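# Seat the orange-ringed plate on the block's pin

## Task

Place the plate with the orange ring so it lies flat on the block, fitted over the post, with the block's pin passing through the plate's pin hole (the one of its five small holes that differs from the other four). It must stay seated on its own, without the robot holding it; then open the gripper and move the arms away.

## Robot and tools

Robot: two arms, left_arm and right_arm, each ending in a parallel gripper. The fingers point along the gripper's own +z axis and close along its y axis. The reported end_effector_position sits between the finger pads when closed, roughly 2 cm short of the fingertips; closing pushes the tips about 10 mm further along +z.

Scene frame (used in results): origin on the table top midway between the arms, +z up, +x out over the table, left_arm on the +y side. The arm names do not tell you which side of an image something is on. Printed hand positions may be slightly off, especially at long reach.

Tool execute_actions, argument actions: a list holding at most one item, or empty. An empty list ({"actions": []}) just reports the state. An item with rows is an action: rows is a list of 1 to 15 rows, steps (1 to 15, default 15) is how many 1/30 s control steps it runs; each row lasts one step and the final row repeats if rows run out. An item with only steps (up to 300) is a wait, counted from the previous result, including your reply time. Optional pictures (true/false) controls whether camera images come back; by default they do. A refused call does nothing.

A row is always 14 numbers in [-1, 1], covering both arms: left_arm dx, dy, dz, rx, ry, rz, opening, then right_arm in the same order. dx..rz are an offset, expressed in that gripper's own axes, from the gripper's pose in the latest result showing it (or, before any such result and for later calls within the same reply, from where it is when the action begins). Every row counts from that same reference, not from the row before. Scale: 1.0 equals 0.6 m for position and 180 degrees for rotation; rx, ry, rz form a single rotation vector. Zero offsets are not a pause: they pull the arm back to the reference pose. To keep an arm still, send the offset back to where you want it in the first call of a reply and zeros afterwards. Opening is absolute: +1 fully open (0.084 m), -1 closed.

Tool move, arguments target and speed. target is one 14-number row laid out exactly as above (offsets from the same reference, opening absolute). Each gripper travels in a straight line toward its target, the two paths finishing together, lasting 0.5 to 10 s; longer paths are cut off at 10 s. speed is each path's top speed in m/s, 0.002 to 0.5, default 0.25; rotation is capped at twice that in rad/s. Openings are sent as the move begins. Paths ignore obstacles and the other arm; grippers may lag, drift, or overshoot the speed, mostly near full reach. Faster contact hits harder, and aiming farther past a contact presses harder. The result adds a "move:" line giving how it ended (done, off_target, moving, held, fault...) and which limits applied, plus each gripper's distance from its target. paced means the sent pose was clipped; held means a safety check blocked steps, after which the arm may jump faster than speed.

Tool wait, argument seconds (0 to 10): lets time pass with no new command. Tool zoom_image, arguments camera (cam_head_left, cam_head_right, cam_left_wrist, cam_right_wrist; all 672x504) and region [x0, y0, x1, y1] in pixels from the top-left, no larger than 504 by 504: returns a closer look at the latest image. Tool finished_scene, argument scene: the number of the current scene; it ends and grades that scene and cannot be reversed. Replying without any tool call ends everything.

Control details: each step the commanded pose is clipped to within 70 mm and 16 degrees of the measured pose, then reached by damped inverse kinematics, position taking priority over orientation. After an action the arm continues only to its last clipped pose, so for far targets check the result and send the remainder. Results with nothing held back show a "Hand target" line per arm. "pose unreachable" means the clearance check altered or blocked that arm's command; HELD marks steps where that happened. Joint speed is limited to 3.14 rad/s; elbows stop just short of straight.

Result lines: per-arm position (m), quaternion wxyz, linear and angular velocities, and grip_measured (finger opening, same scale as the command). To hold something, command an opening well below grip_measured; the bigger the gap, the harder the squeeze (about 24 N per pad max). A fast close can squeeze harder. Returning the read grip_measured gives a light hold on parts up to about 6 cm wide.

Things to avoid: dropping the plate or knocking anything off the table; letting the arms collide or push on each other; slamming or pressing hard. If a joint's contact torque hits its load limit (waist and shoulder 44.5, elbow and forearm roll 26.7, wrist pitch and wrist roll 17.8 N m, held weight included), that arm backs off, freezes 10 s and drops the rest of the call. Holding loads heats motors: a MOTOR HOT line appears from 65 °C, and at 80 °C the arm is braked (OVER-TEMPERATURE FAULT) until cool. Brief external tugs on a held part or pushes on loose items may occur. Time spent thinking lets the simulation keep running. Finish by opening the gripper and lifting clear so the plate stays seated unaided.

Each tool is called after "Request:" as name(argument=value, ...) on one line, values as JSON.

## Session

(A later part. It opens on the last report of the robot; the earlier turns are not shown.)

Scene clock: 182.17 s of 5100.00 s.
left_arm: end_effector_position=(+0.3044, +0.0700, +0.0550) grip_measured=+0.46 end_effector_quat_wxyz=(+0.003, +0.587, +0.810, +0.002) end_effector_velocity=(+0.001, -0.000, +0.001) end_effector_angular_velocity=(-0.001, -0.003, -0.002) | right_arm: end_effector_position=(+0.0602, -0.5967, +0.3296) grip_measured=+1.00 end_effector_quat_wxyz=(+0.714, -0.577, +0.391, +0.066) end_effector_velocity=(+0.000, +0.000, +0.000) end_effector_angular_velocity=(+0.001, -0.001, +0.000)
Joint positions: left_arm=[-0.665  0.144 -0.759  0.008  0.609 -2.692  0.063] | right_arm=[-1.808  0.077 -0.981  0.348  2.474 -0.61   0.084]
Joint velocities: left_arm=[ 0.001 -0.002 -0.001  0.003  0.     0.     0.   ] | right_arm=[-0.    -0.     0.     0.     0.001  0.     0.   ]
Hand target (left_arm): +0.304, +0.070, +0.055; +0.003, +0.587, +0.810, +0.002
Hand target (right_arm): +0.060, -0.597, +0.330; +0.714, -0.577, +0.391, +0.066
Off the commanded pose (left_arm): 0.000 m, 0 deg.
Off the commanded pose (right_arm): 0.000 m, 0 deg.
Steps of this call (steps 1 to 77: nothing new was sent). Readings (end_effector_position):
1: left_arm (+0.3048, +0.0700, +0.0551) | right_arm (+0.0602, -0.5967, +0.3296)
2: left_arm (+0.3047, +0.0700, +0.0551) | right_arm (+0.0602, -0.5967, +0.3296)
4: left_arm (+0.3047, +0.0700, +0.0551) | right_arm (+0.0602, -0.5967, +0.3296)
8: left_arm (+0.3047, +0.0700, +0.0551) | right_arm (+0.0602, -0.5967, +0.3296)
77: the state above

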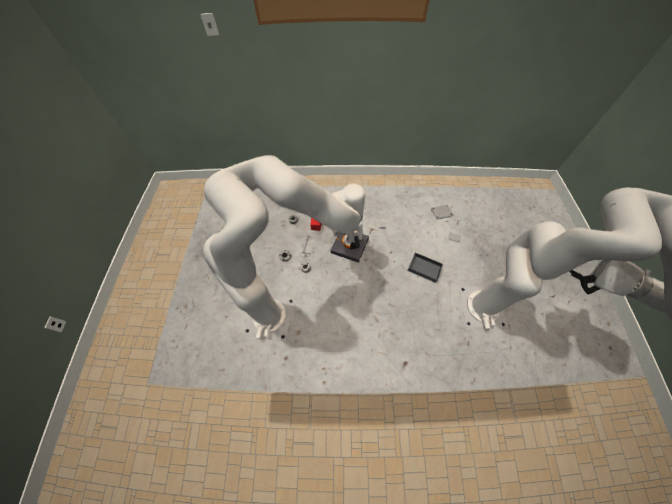

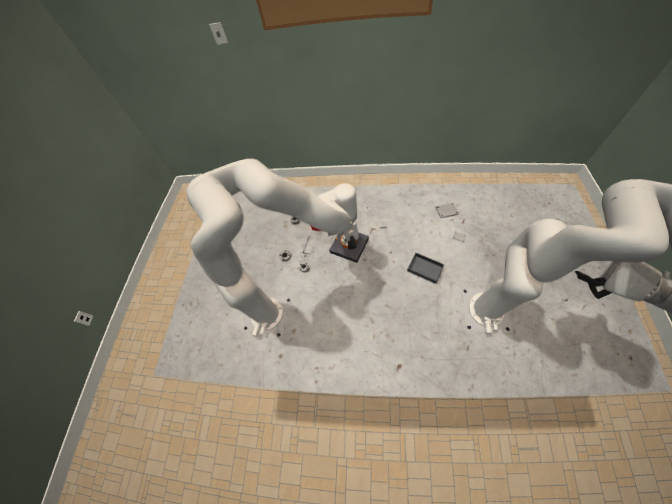

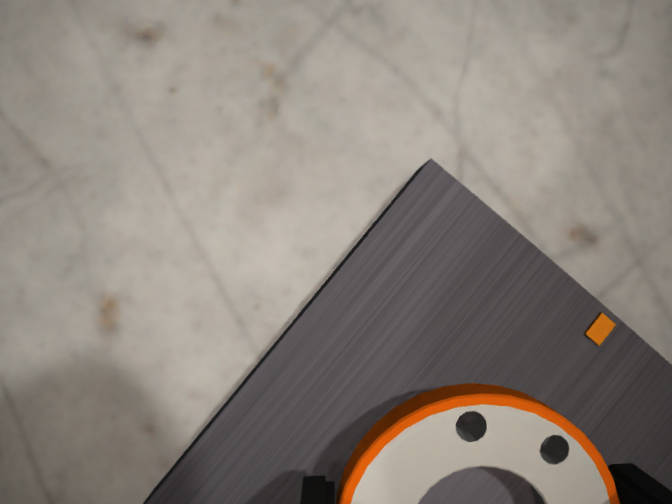

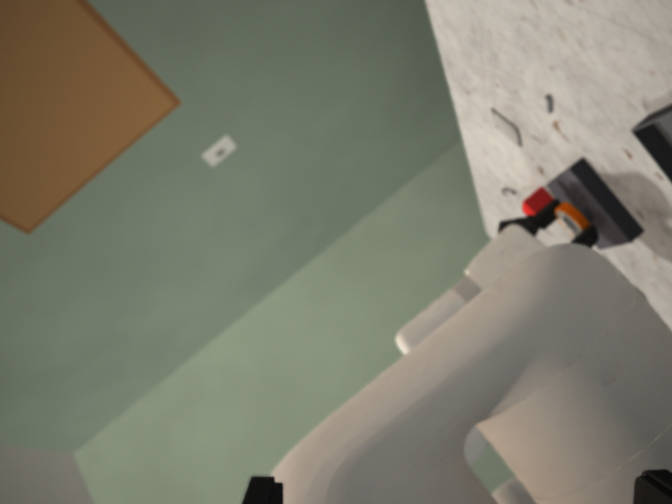

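Request:
move(target=[0,0,-0.0092,0,0,0,-0.3,0,0,0,0,0,0,1], speed=0.02)

Request:
move(target=[-0.125,0,0,0,0,0,-0.3,0,0,0,0,0,0,1], speed=0.08)

Request:
move(target=[0.04167,0,0,0,0,0,-0.3,0,0,0,0,0,0,1], speed=0.08)

Scene clock: 197.70 s of 5100.00 s.
left_arm: end_effector_position=(+0.3041, +0.0702, +0.0602) grip_measured=+0.45 end_effector_quat_wxyz=(+0.003, +0.587, +0.810, +0.002) end_effector_velocity=(+0.002, -0.002, +0.002) end_effector_angular_velocity=(-0.004, -0.005, -0.001) | right_arm: end_effector_position=(+0.0602, -0.5967, +0.3296) grip_measured=+1.00 end_effector_quat_wxyz=(+0.714, -0.577, +0.391, +0.066) end_effector_velocity=(+0.000, -0.000, -0.000) end_effector_angular_velocity=(-0.000, -0.000, -0.001)
Joint positions: left_arm=[-0.665  0.13  -0.761  0.008  0.625 -2.692  0.063] | right_arm=[-1.808  0.077 -0.981  0.348  2.474 -0.61   0.084]
Joint velocities: left_arm=[-0.    -0.001 -0.004  0.001 -0.002 -0.    -0.   ] | right_arm=[-0.     0.     0.     0.001 -0.     0.    -0.   ]
Hand target (left_arm): +0.304, +0.070, +0.061; +0.003, +0.587, +0.810, +0.002
Hand target (right_arm): +0.060, -0.597, +0.330; +0.714, -0.577, +0.391, +0.066
Off the commanded pose (left_arm): 0.001 m, 0 deg.
Off the commanded pose (right_arm): 0.000 m, 0 deg.
After step 90, 11.57 s passed at rest.
move: done

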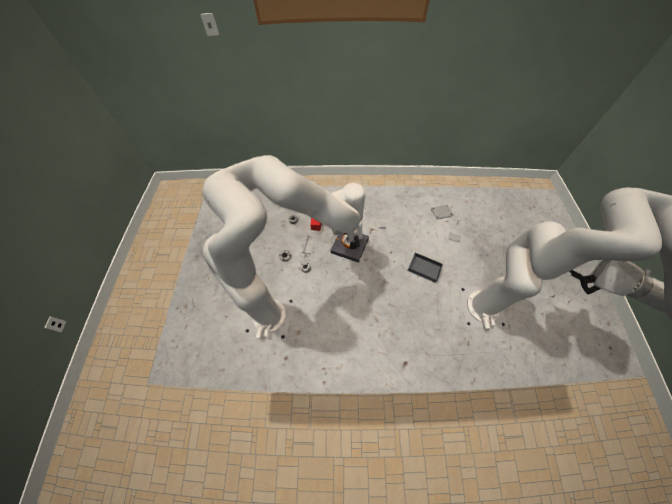

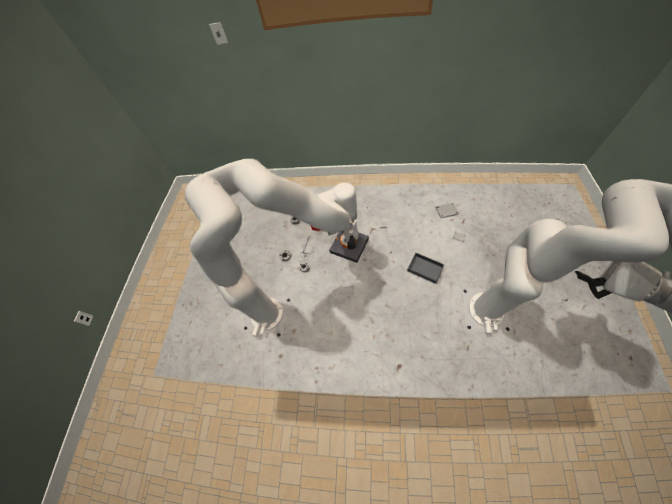

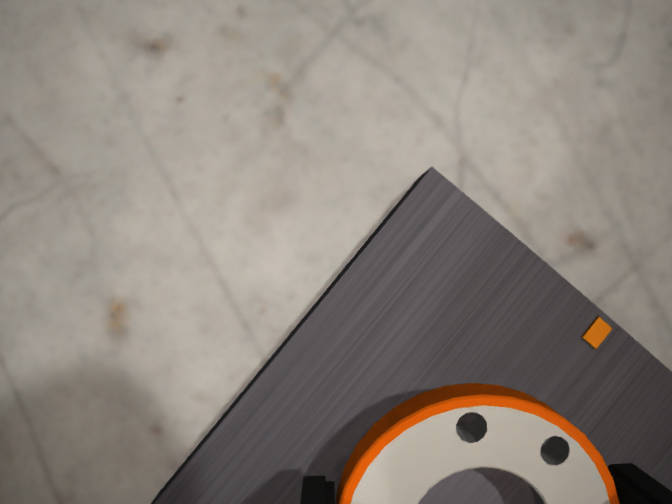

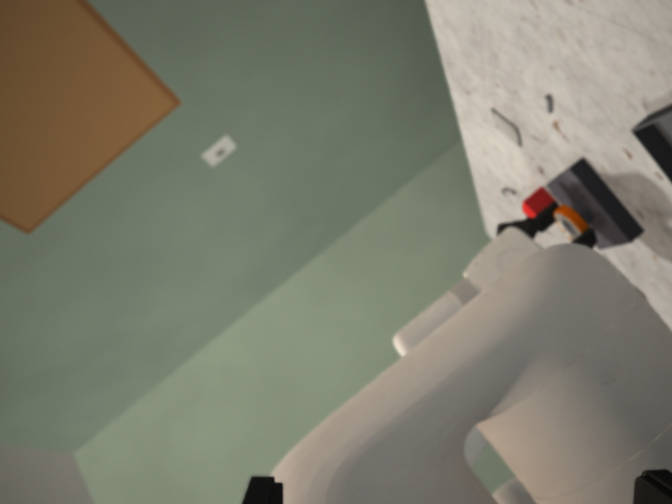

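Scene clock: 199.03 s of 5100.00 s.
left_arm: end_effector_position=(+0.3276, -0.0007, +0.0604) grip_measured=+0.45 end_effector_quat_wxyz=(+0.003, +0.587, +0.810, +0.002) end_effector_velocity=(+0.002, -0.003, +0.002) end_effector_angular_velocity=(-0.003, -0.002, +0.001) | right_arm: end_effector_position=(+0.0602, -0.5967, +0.3296) grip_measured=+1.00 end_effector_quat_wxyz=(+0.714, -0.577, +0.391, +0.066) end_effector_velocity=(+0.000, -0.000, -0.000) end_effector_angular_velocity=(-0.000, -0.000, +0.001)
Joint positions: left_arm=[-0.73   0.32  -1.032  0.007  0.707 -2.757  0.063] | right_arm=[-1.808  0.077 -0.981  0.348  2.474 -0.61   0.084]
Joint velocities: left_arm=[-0.001  0.003 -0.01  -0.001  0.003 -0.002 -0.   ] | right_arm=[ 0.001  0.    -0.     0.001 -0.     0.    -0.   ]
Hand target (left_arm): +0.328, -0.001, +0.060; +0.003, +0.587, +0.810, +0.002
Hand target (right_arm): +0.060, -0.597, +0.330; +0.714, -0.577, +0.391, +0.066
Off the commanded pose (left_arm): 0.000 m, 0 deg.
Off the commanded pose (right_arm): 0.000 m, 0 deg.
move: done

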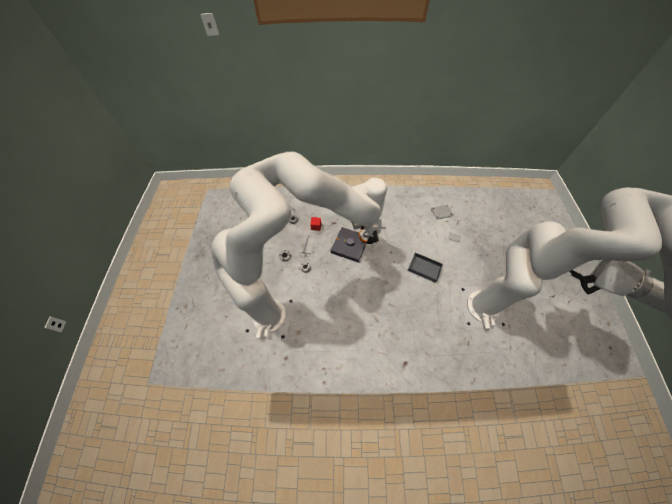

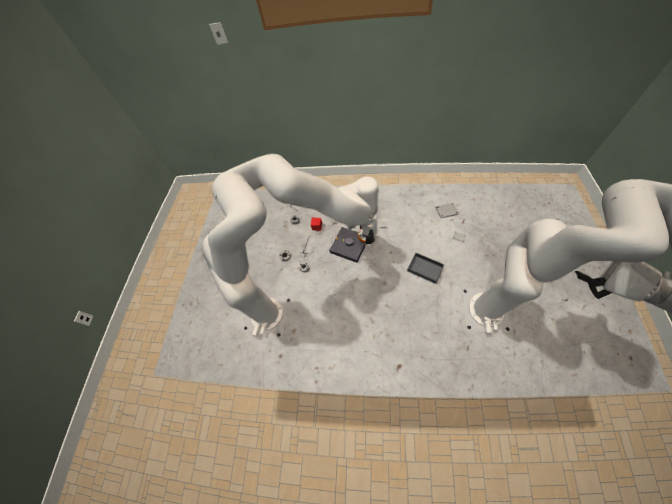

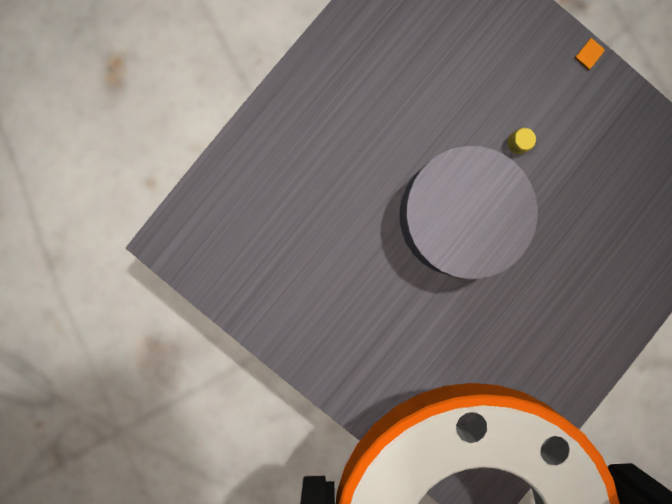

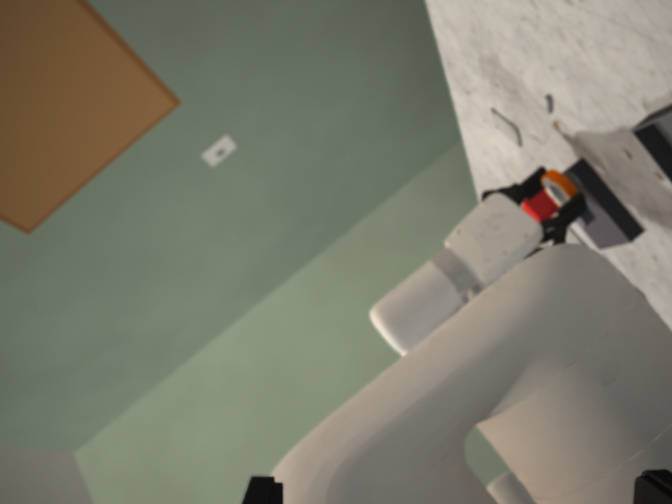

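Scene clock: 199.83 s of 5100.00 s.
left_arm: end_effector_position=(+0.3198, +0.0228, +0.0604) grip_measured=+0.45 end_effector_quat_wxyz=(+0.003, +0.587, +0.810, +0.002) end_effector_velocity=(-0.001, +0.002, -0.001) end_effector_angular_velocity=(+0.001, +0.002, +0.001) | right_arm: end_effector_position=(+0.0602, -0.5967, +0.3296) grip_measured=+1.00 end_effector_quat_wxyz=(+0.714, -0.577, +0.391, +0.066) end_effector_velocity=(+0.000, -0.000, -0.000) end_effector_angular_velocity=(-0.000, +0.000, -0.001)
Joint positions: left_arm=[-0.711  0.257 -0.938  0.008  0.677 -2.738  0.063] | right_arm=[-1.808  0.077 -0.981  0.348  2.474 -0.61   0.084]
Joint velocities: left_arm=[ 0.002 -0.003  0.007 -0.002 -0.002  0.002  0.   ] | right_arm=[-0.  0.  0.  0. -0.  0. -0.]
Hand target (left_arm): +0.320, +0.023, +0.060; +0.003, +0.587, +0.810, +0.002
Hand target (right_arm): +0.060, -0.597, +0.330; +0.714, -0.577, +0.391, +0.066
Off the commanded pose (left_arm): 0.000 m, 0 deg.
Off the commanded pose (right_arm): 0.000 m, 0 deg.
move: done

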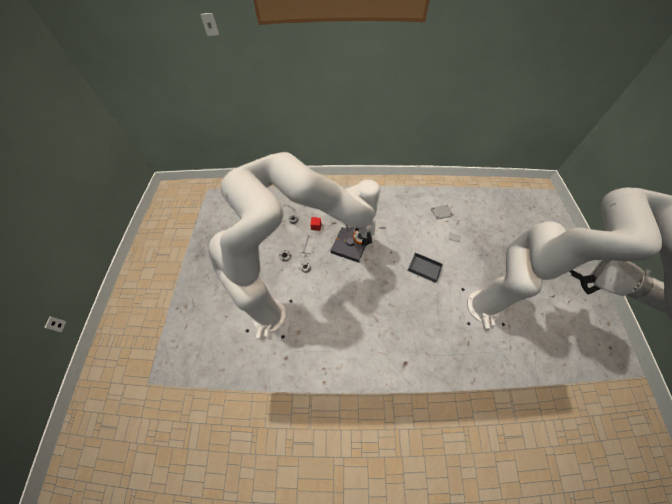

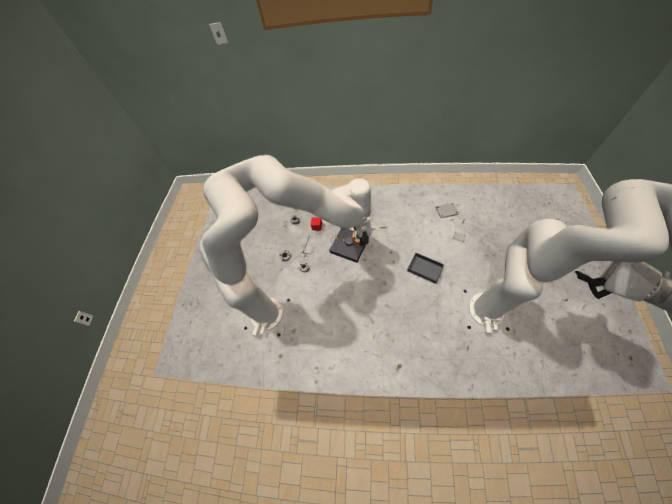

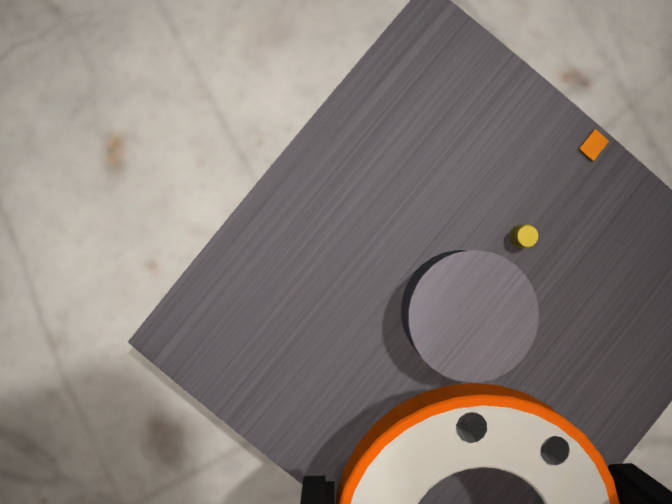

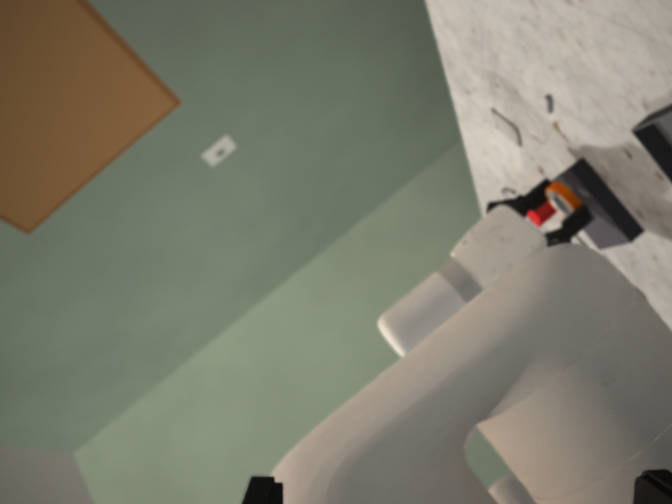

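Request:
zoom_image(camera="cam_left_wrist", region=[390, 224, 630, 504])

Region (390, 224, 630, 504) of cam_left_wrist's 672x504 image, scaled by 1.800, with more detail than that image has; it fills the left 432 columns of this view, and the rest is white.

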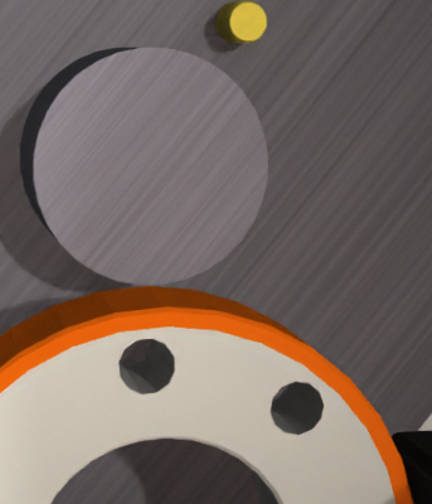

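Request:
move(target=[0.0805,0.0026,0,0,0,0,-0.3,0,0,0,0,0,0,1], speed=0.06)

Request:
move(target=[0,0,0.0085,0,0,0,-0.3,0,0,0,0,0,0,1], speed=0.006)

Request:
zoom_image(camera="cam_left_wrist", region=[410, 400, 600, 504])

Scene clock: 218.80 s of 5100.00 s.
left_arm: end_effector_position=(+0.3062, +0.0689, +0.0602) grip_measured=+0.45 end_effector_quat_wxyz=(+0.003, +0.587, +0.810, +0.002) end_effector_velocity=(-0.001, +0.002, +0.000) end_effector_angular_velocity=(-0.001, -0.000, -0.001) | right_arm: end_effector_position=(+0.0602, -0.5967, +0.3296) grip_measured=+1.00 end_effector_quat_wxyz=(+0.714, -0.577, +0.391, +0.066) end_effector_velocity=(-0.000, +0.000, -0.000) end_effector_angular_velocity=(+0.001, +0.002, +0.002)
Joint positions: left_arm=[-0.664  0.137 -0.77   0.008  0.628 -2.691  0.063] | right_arm=[-1.808  0.077 -0.981  0.348  2.474 -0.61   0.084]
Joint velocities: left_arm=[ 0.002 -0.006  0.008 -0.001 -0.002  0.003  0.   ] | right_arm=[ 0.001 -0.     0.001 -0.002 -0.     0.     0.   ]
Hand target (left_arm): +0.306, +0.069, +0.060; +0.003, +0.587, +0.810, +0.002
Hand target (right_arm): +0.060, -0.597, +0.330; +0.714, -0.577, +0.391, +0.066
Off the commanded pose (left_arm): 0.000 m, 0 deg.
Off the commanded pose (right_arm): 0.000 m, 0 deg.
After step 90, 14.83 s passed at rest.
move: done

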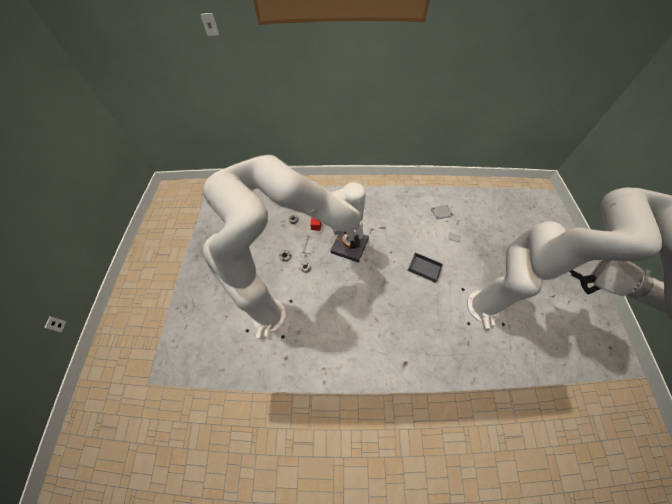

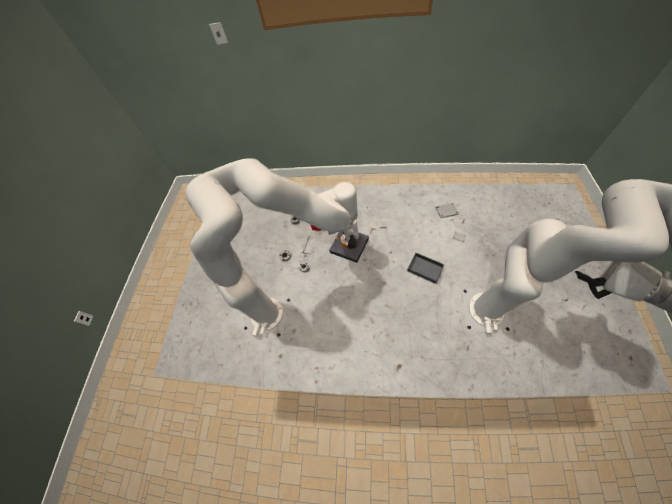

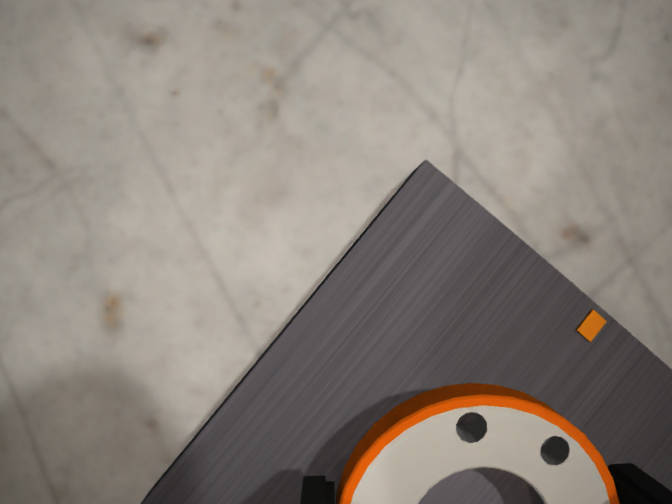

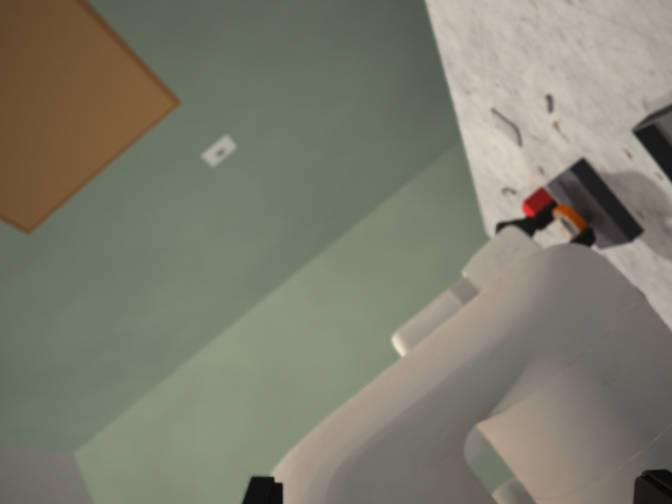

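Scene clock: 219.87 s of 5100.00 s.
left_arm: end_effector_position=(+0.3066, +0.0684, +0.0557) grip_measured=+0.45 end_effector_quat_wxyz=(+0.004, +0.587, +0.810, +0.002) end_effector_velocity=(-0.001, +0.000, -0.001) end_effector_angular_velocity=(+0.001, +0.000, -0.002) | right_arm: end_effector_position=(+0.0602, -0.5967, +0.3296) grip_measured=+1.00 end_effector_quat_wxyz=(+0.714, -0.577, +0.391, +0.066) end_effector_velocity=(-0.000, -0.000, -0.000) end_effector_angular_velocity=(+0.000, -0.001, -0.002)
Joint positions: left_arm=[-0.664  0.149 -0.769  0.008  0.613 -2.691  0.063] | right_arm=[-1.808  0.077 -0.981  0.348  2.474 -0.61   0.084]
Joint velocities: left_arm=[-0.001 -0.     0.002  0.001 -0.    -0.     0.   ] | right_arm=[-0.001  0.     0.     0.    -0.    -0.    -0.   ]
Hand target (left_arm): +0.306, +0.069, +0.055; +0.003, +0.587, +0.810, +0.002
Hand target (right_arm): +0.060, -0.597, +0.330; +0.714, -0.577, +0.391, +0.066
Off the commanded pose (left_arm): 0.001 m, 0 deg.
Off the commanded pose (right_arm): 0.000 m, 0 deg.
move: done

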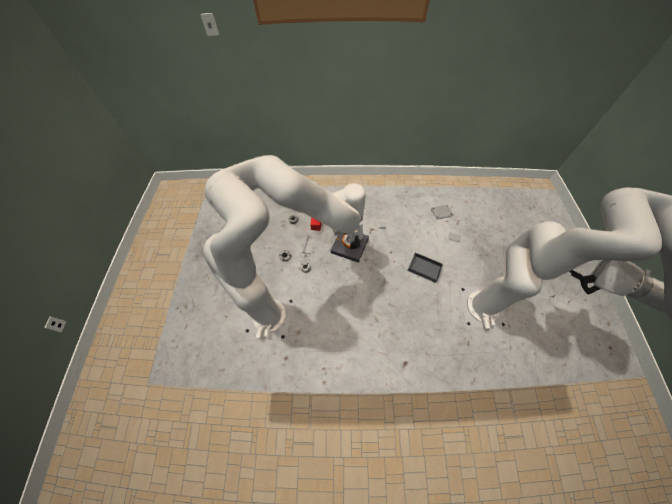

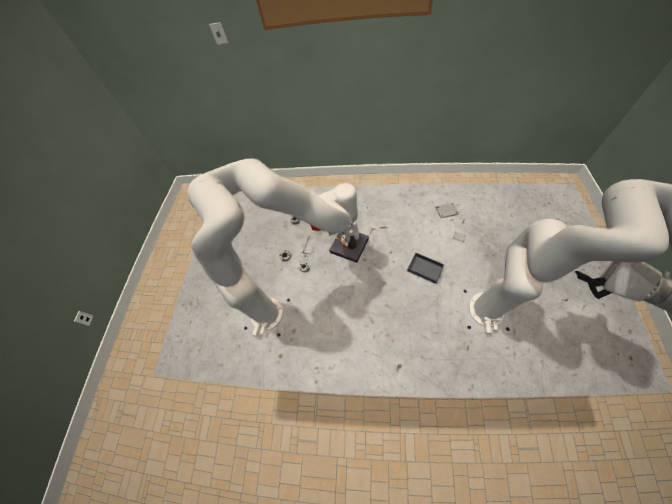

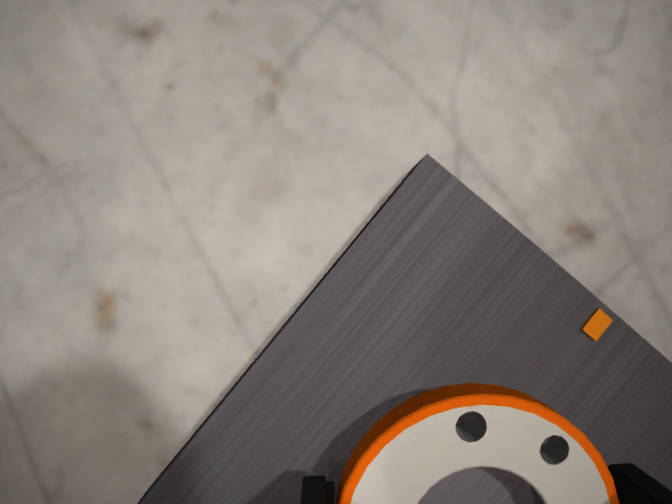

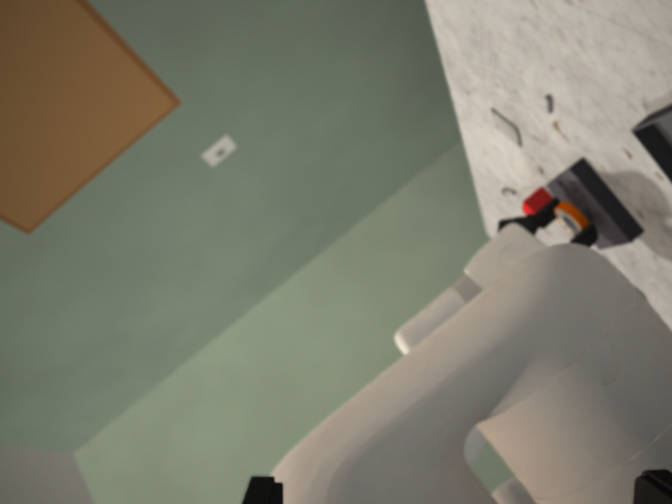

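Region (410, 400, 600, 504) of cam_left_wrist's 672x504 image, scaled by 2.653, with more detail than that image has; it fills the top 276 rows of this view, and the rest is white.

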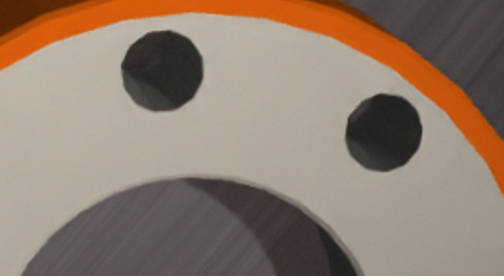

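Request:
move(target=[0,0,-0.006,0,0,0,-0.3,0,0,0,0,0,0,1], speed=0.01)

Request:
move(target=[-0.00233,0.00233,0,0,0,0,-0.3,0,0,0,0,0,0,1], speed=0.01)

Request:
move(target=[0,0,0.007,0,0,0,-0.3,0,0,0,0,0,0,1], speed=0.006)

Request:
zoom_image(camera="cam_left_wrist", region=[410, 400, 600, 504])

Scene clock: 234.30 s of 5100.00 s.
left_arm: end_effector_position=(+0.3064, +0.0686, +0.0591) grip_measured=+0.45 end_effector_quat_wxyz=(+0.003, +0.587, +0.810, +0.002) end_effector_velocity=(+0.002, -0.002, +0.003) end_effector_angular_velocity=(-0.006, -0.005, +0.002) | right_arm: end_effector_position=(+0.0602, -0.5967, +0.3296) grip_measured=+1.00 end_effector_quat_wxyz=(+0.714, -0.577, +0.391, +0.066) end_effector_velocity=(-0.001, +0.000, -0.000) end_effector_angular_velocity=(-0.000, +0.002, -0.002)
Joint positions: left_arm=[-0.664  0.14  -0.77   0.008  0.623 -2.691  0.063] | right_arm=[-1.808  0.077 -0.981  0.348  2.474 -0.61   0.084]
Joint velocities: left_arm=[ 0.001 -0.003 -0.004 -0.001 -0.002 -0.001 -0.   ] | right_arm=[-0.002 -0.     0.    -0.001 -0.001  0.     0.   ]
Hand target (left_arm): +0.307, +0.068, +0.059; +0.004, +0.587, +0.810, +0.002
Hand target (right_arm): +0.060, -0.597, +0.330; +0.714, -0.577, +0.391, +0.066
Off the commanded pose (left_arm): 0.000 m, 0 deg.
Off the commanded pose (right_arm): 0.000 m, 0 deg.
After step 90, 10.57 s passed at rest.
move: done

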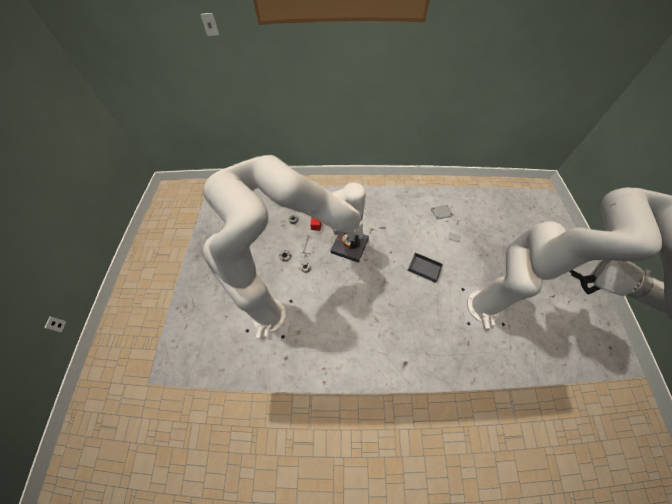

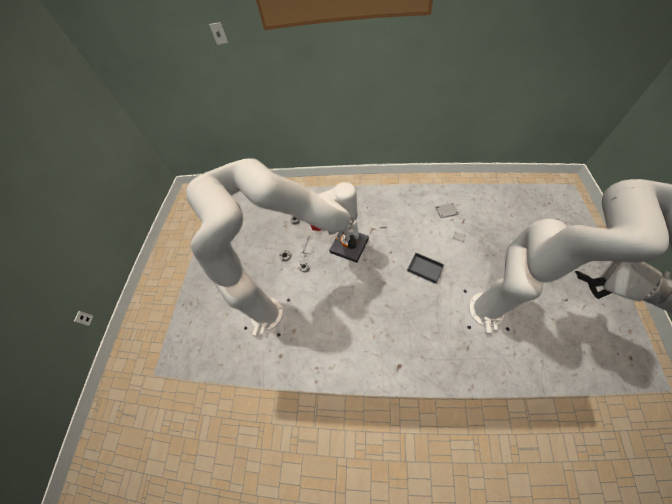

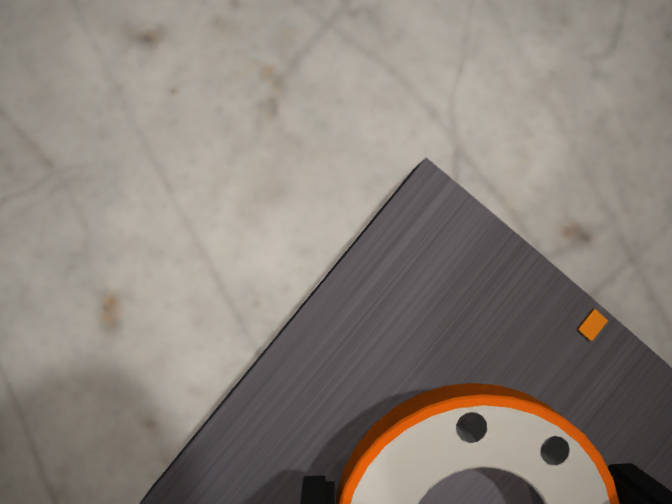

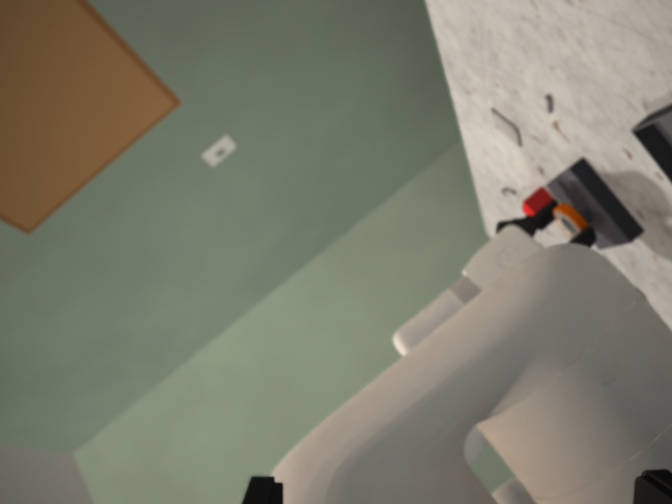

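Scene clock: 235.00 s of 5100.00 s.
left_arm: end_effector_position=(+0.3082, +0.0677, +0.0591) grip_measured=+0.45 end_effector_quat_wxyz=(+0.003, +0.587, +0.810, +0.002) end_effector_velocity=(+0.000, -0.000, +0.000) end_effector_angular_velocity=(-0.000, +0.001, +0.001) | right_arm: end_effector_position=(+0.0602, -0.5967, +0.3296) grip_measured=+1.00 end_effector_quat_wxyz=(+0.714, -0.577, +0.391, +0.066) end_effector_velocity=(+0.000, +0.000, +0.000) end_effector_angular_velocity=(+0.001, -0.001, -0.001)
Joint positions: left_arm=[-0.662  0.145 -0.777  0.008  0.625 -2.689  0.063] | right_arm=[-1.808  0.077 -0.981  0.348  2.474 -0.61   0.084]
Joint velocities: left_arm=[ 0.    -0.001 -0.001 -0.001  0.002  0.     0.   ] | right_arm=[-0.     0.     0.001  0.001  0.     0.    -0.   ]
Hand target (left_arm): +0.308, +0.068, +0.059; +0.003, +0.587, +0.810, +0.002
Hand target (right_arm): +0.060, -0.597, +0.330; +0.714, -0.577, +0.391, +0.066
Off the commanded pose (left_arm): 0.000 m, 0 deg.
Off the commanded pose (right_arm): 0.000 m, 0 deg.
move: done

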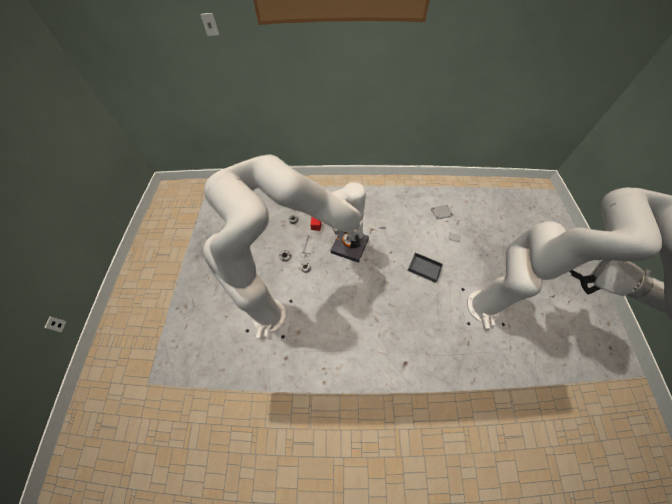

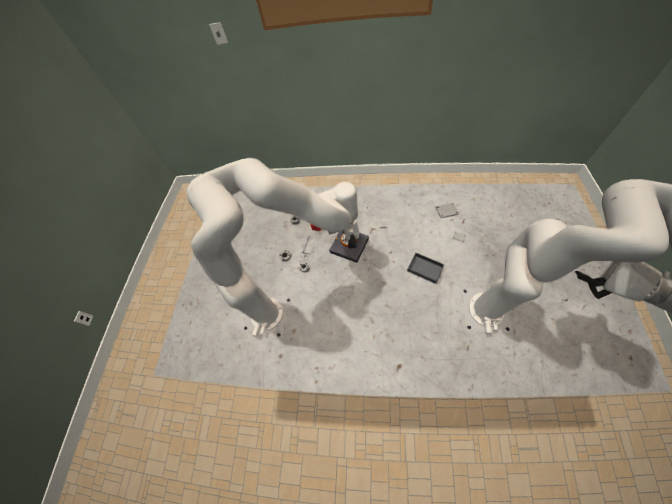

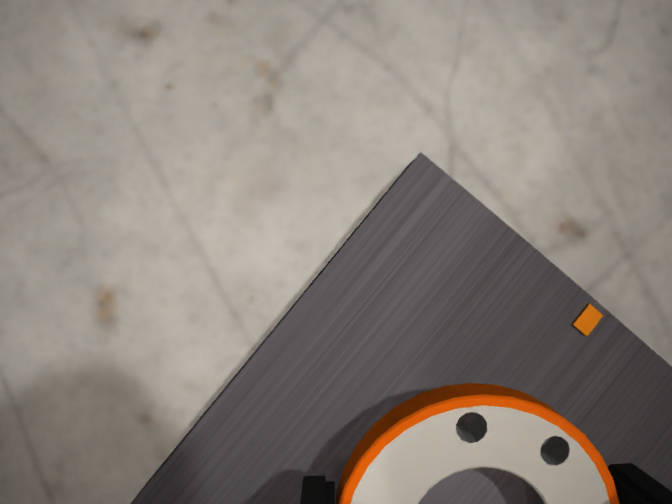

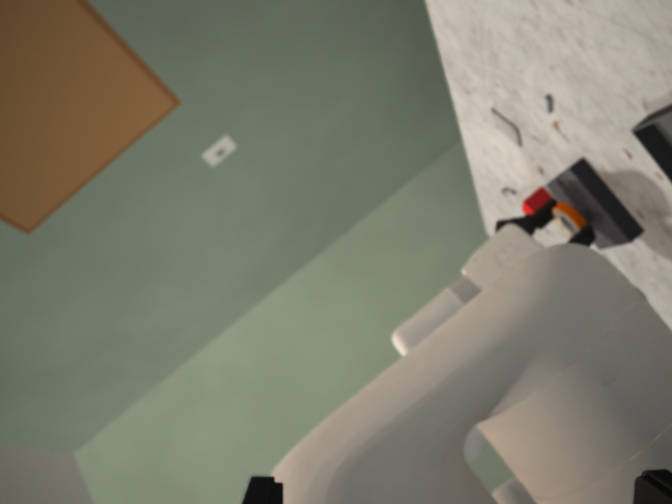

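Scene clock: 235.93 s of 5100.00 s.
left_arm: end_effector_position=(+0.3086, +0.0672, +0.0560) grip_measured=+0.45 end_effector_quat_wxyz=(+0.004, +0.587, +0.810, +0.001) end_effector_velocity=(+0.000, -0.001, -0.003) end_effector_angular_velocity=(-0.002, -0.001, -0.000) | right_arm: end_effector_position=(+0.0602, -0.5967, +0.3296) grip_measured=+1.00 end_effector_quat_wxyz=(+0.714, -0.577, +0.391, +0.066) end_effector_velocity=(-0.001, -0.000, -0.000) end_effector_angular_velocity=(-0.001, +0.001, -0.001)
Joint positions: left_arm=[-0.662  0.154 -0.776  0.008  0.614 -2.689  0.063] | right_arm=[-1.808  0.077 -0.981  0.348  2.474 -0.61   0.084]
Joint velocities: left_arm=[-0.001  0.009 -0.    -0.001 -0.012 -0.    -0.   ] | right_arm=[-0.002  0.    -0.    -0.001 -0.001 -0.001  0.   ]
Hand target (left_arm): +0.308, +0.068, +0.055; +0.003, +0.587, +0.810, +0.002
Hand target (right_arm): +0.060, -0.597, +0.330; +0.714, -0.577, +0.391, +0.066
Off the commanded pose (left_arm): 0.001 m, 0 deg.
Off the commanded pose (right_arm): 0.000 m, 0 deg.
move: done

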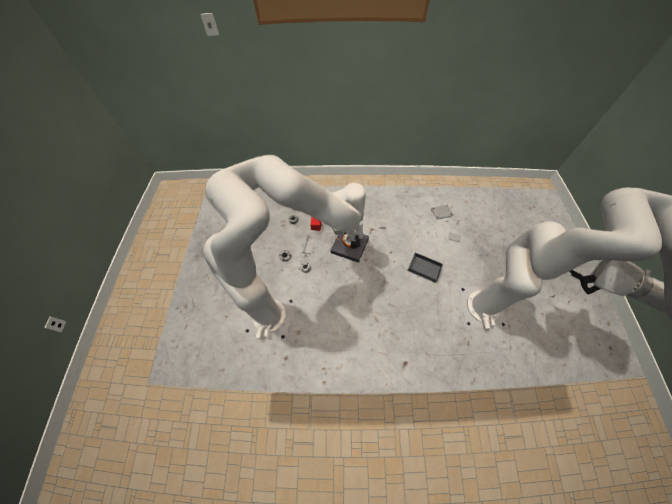

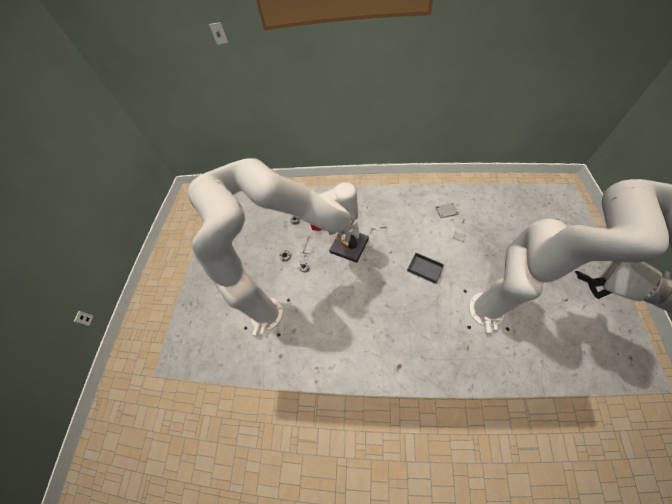

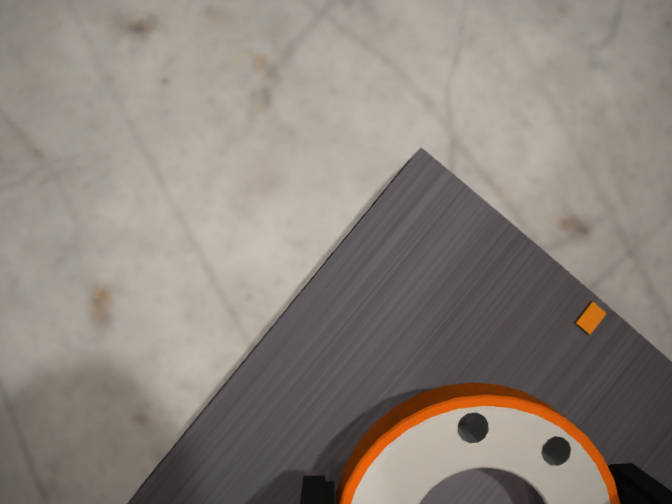

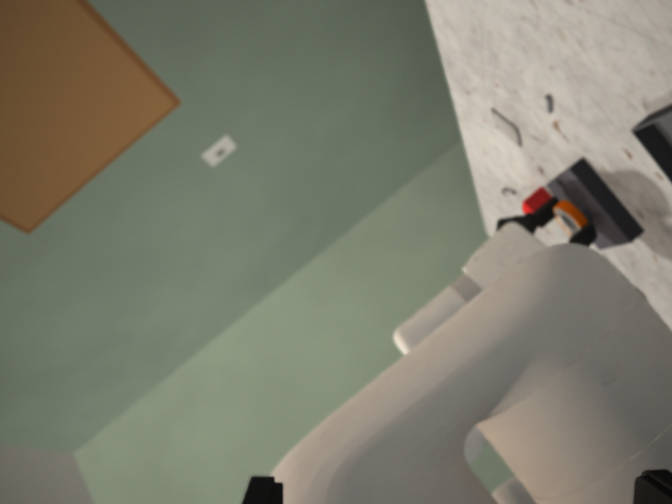

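Region (410, 400, 600, 504) of cam_left_wrist's 672x504 image, scaled by 2.653, with more detail than that image has; it fills the top 276 rows of this view, and the rest is white.

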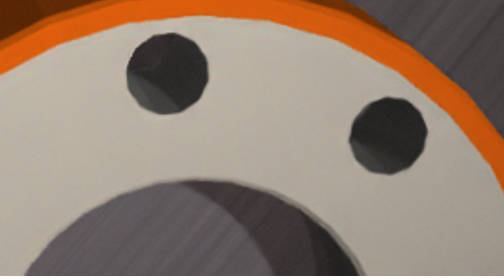

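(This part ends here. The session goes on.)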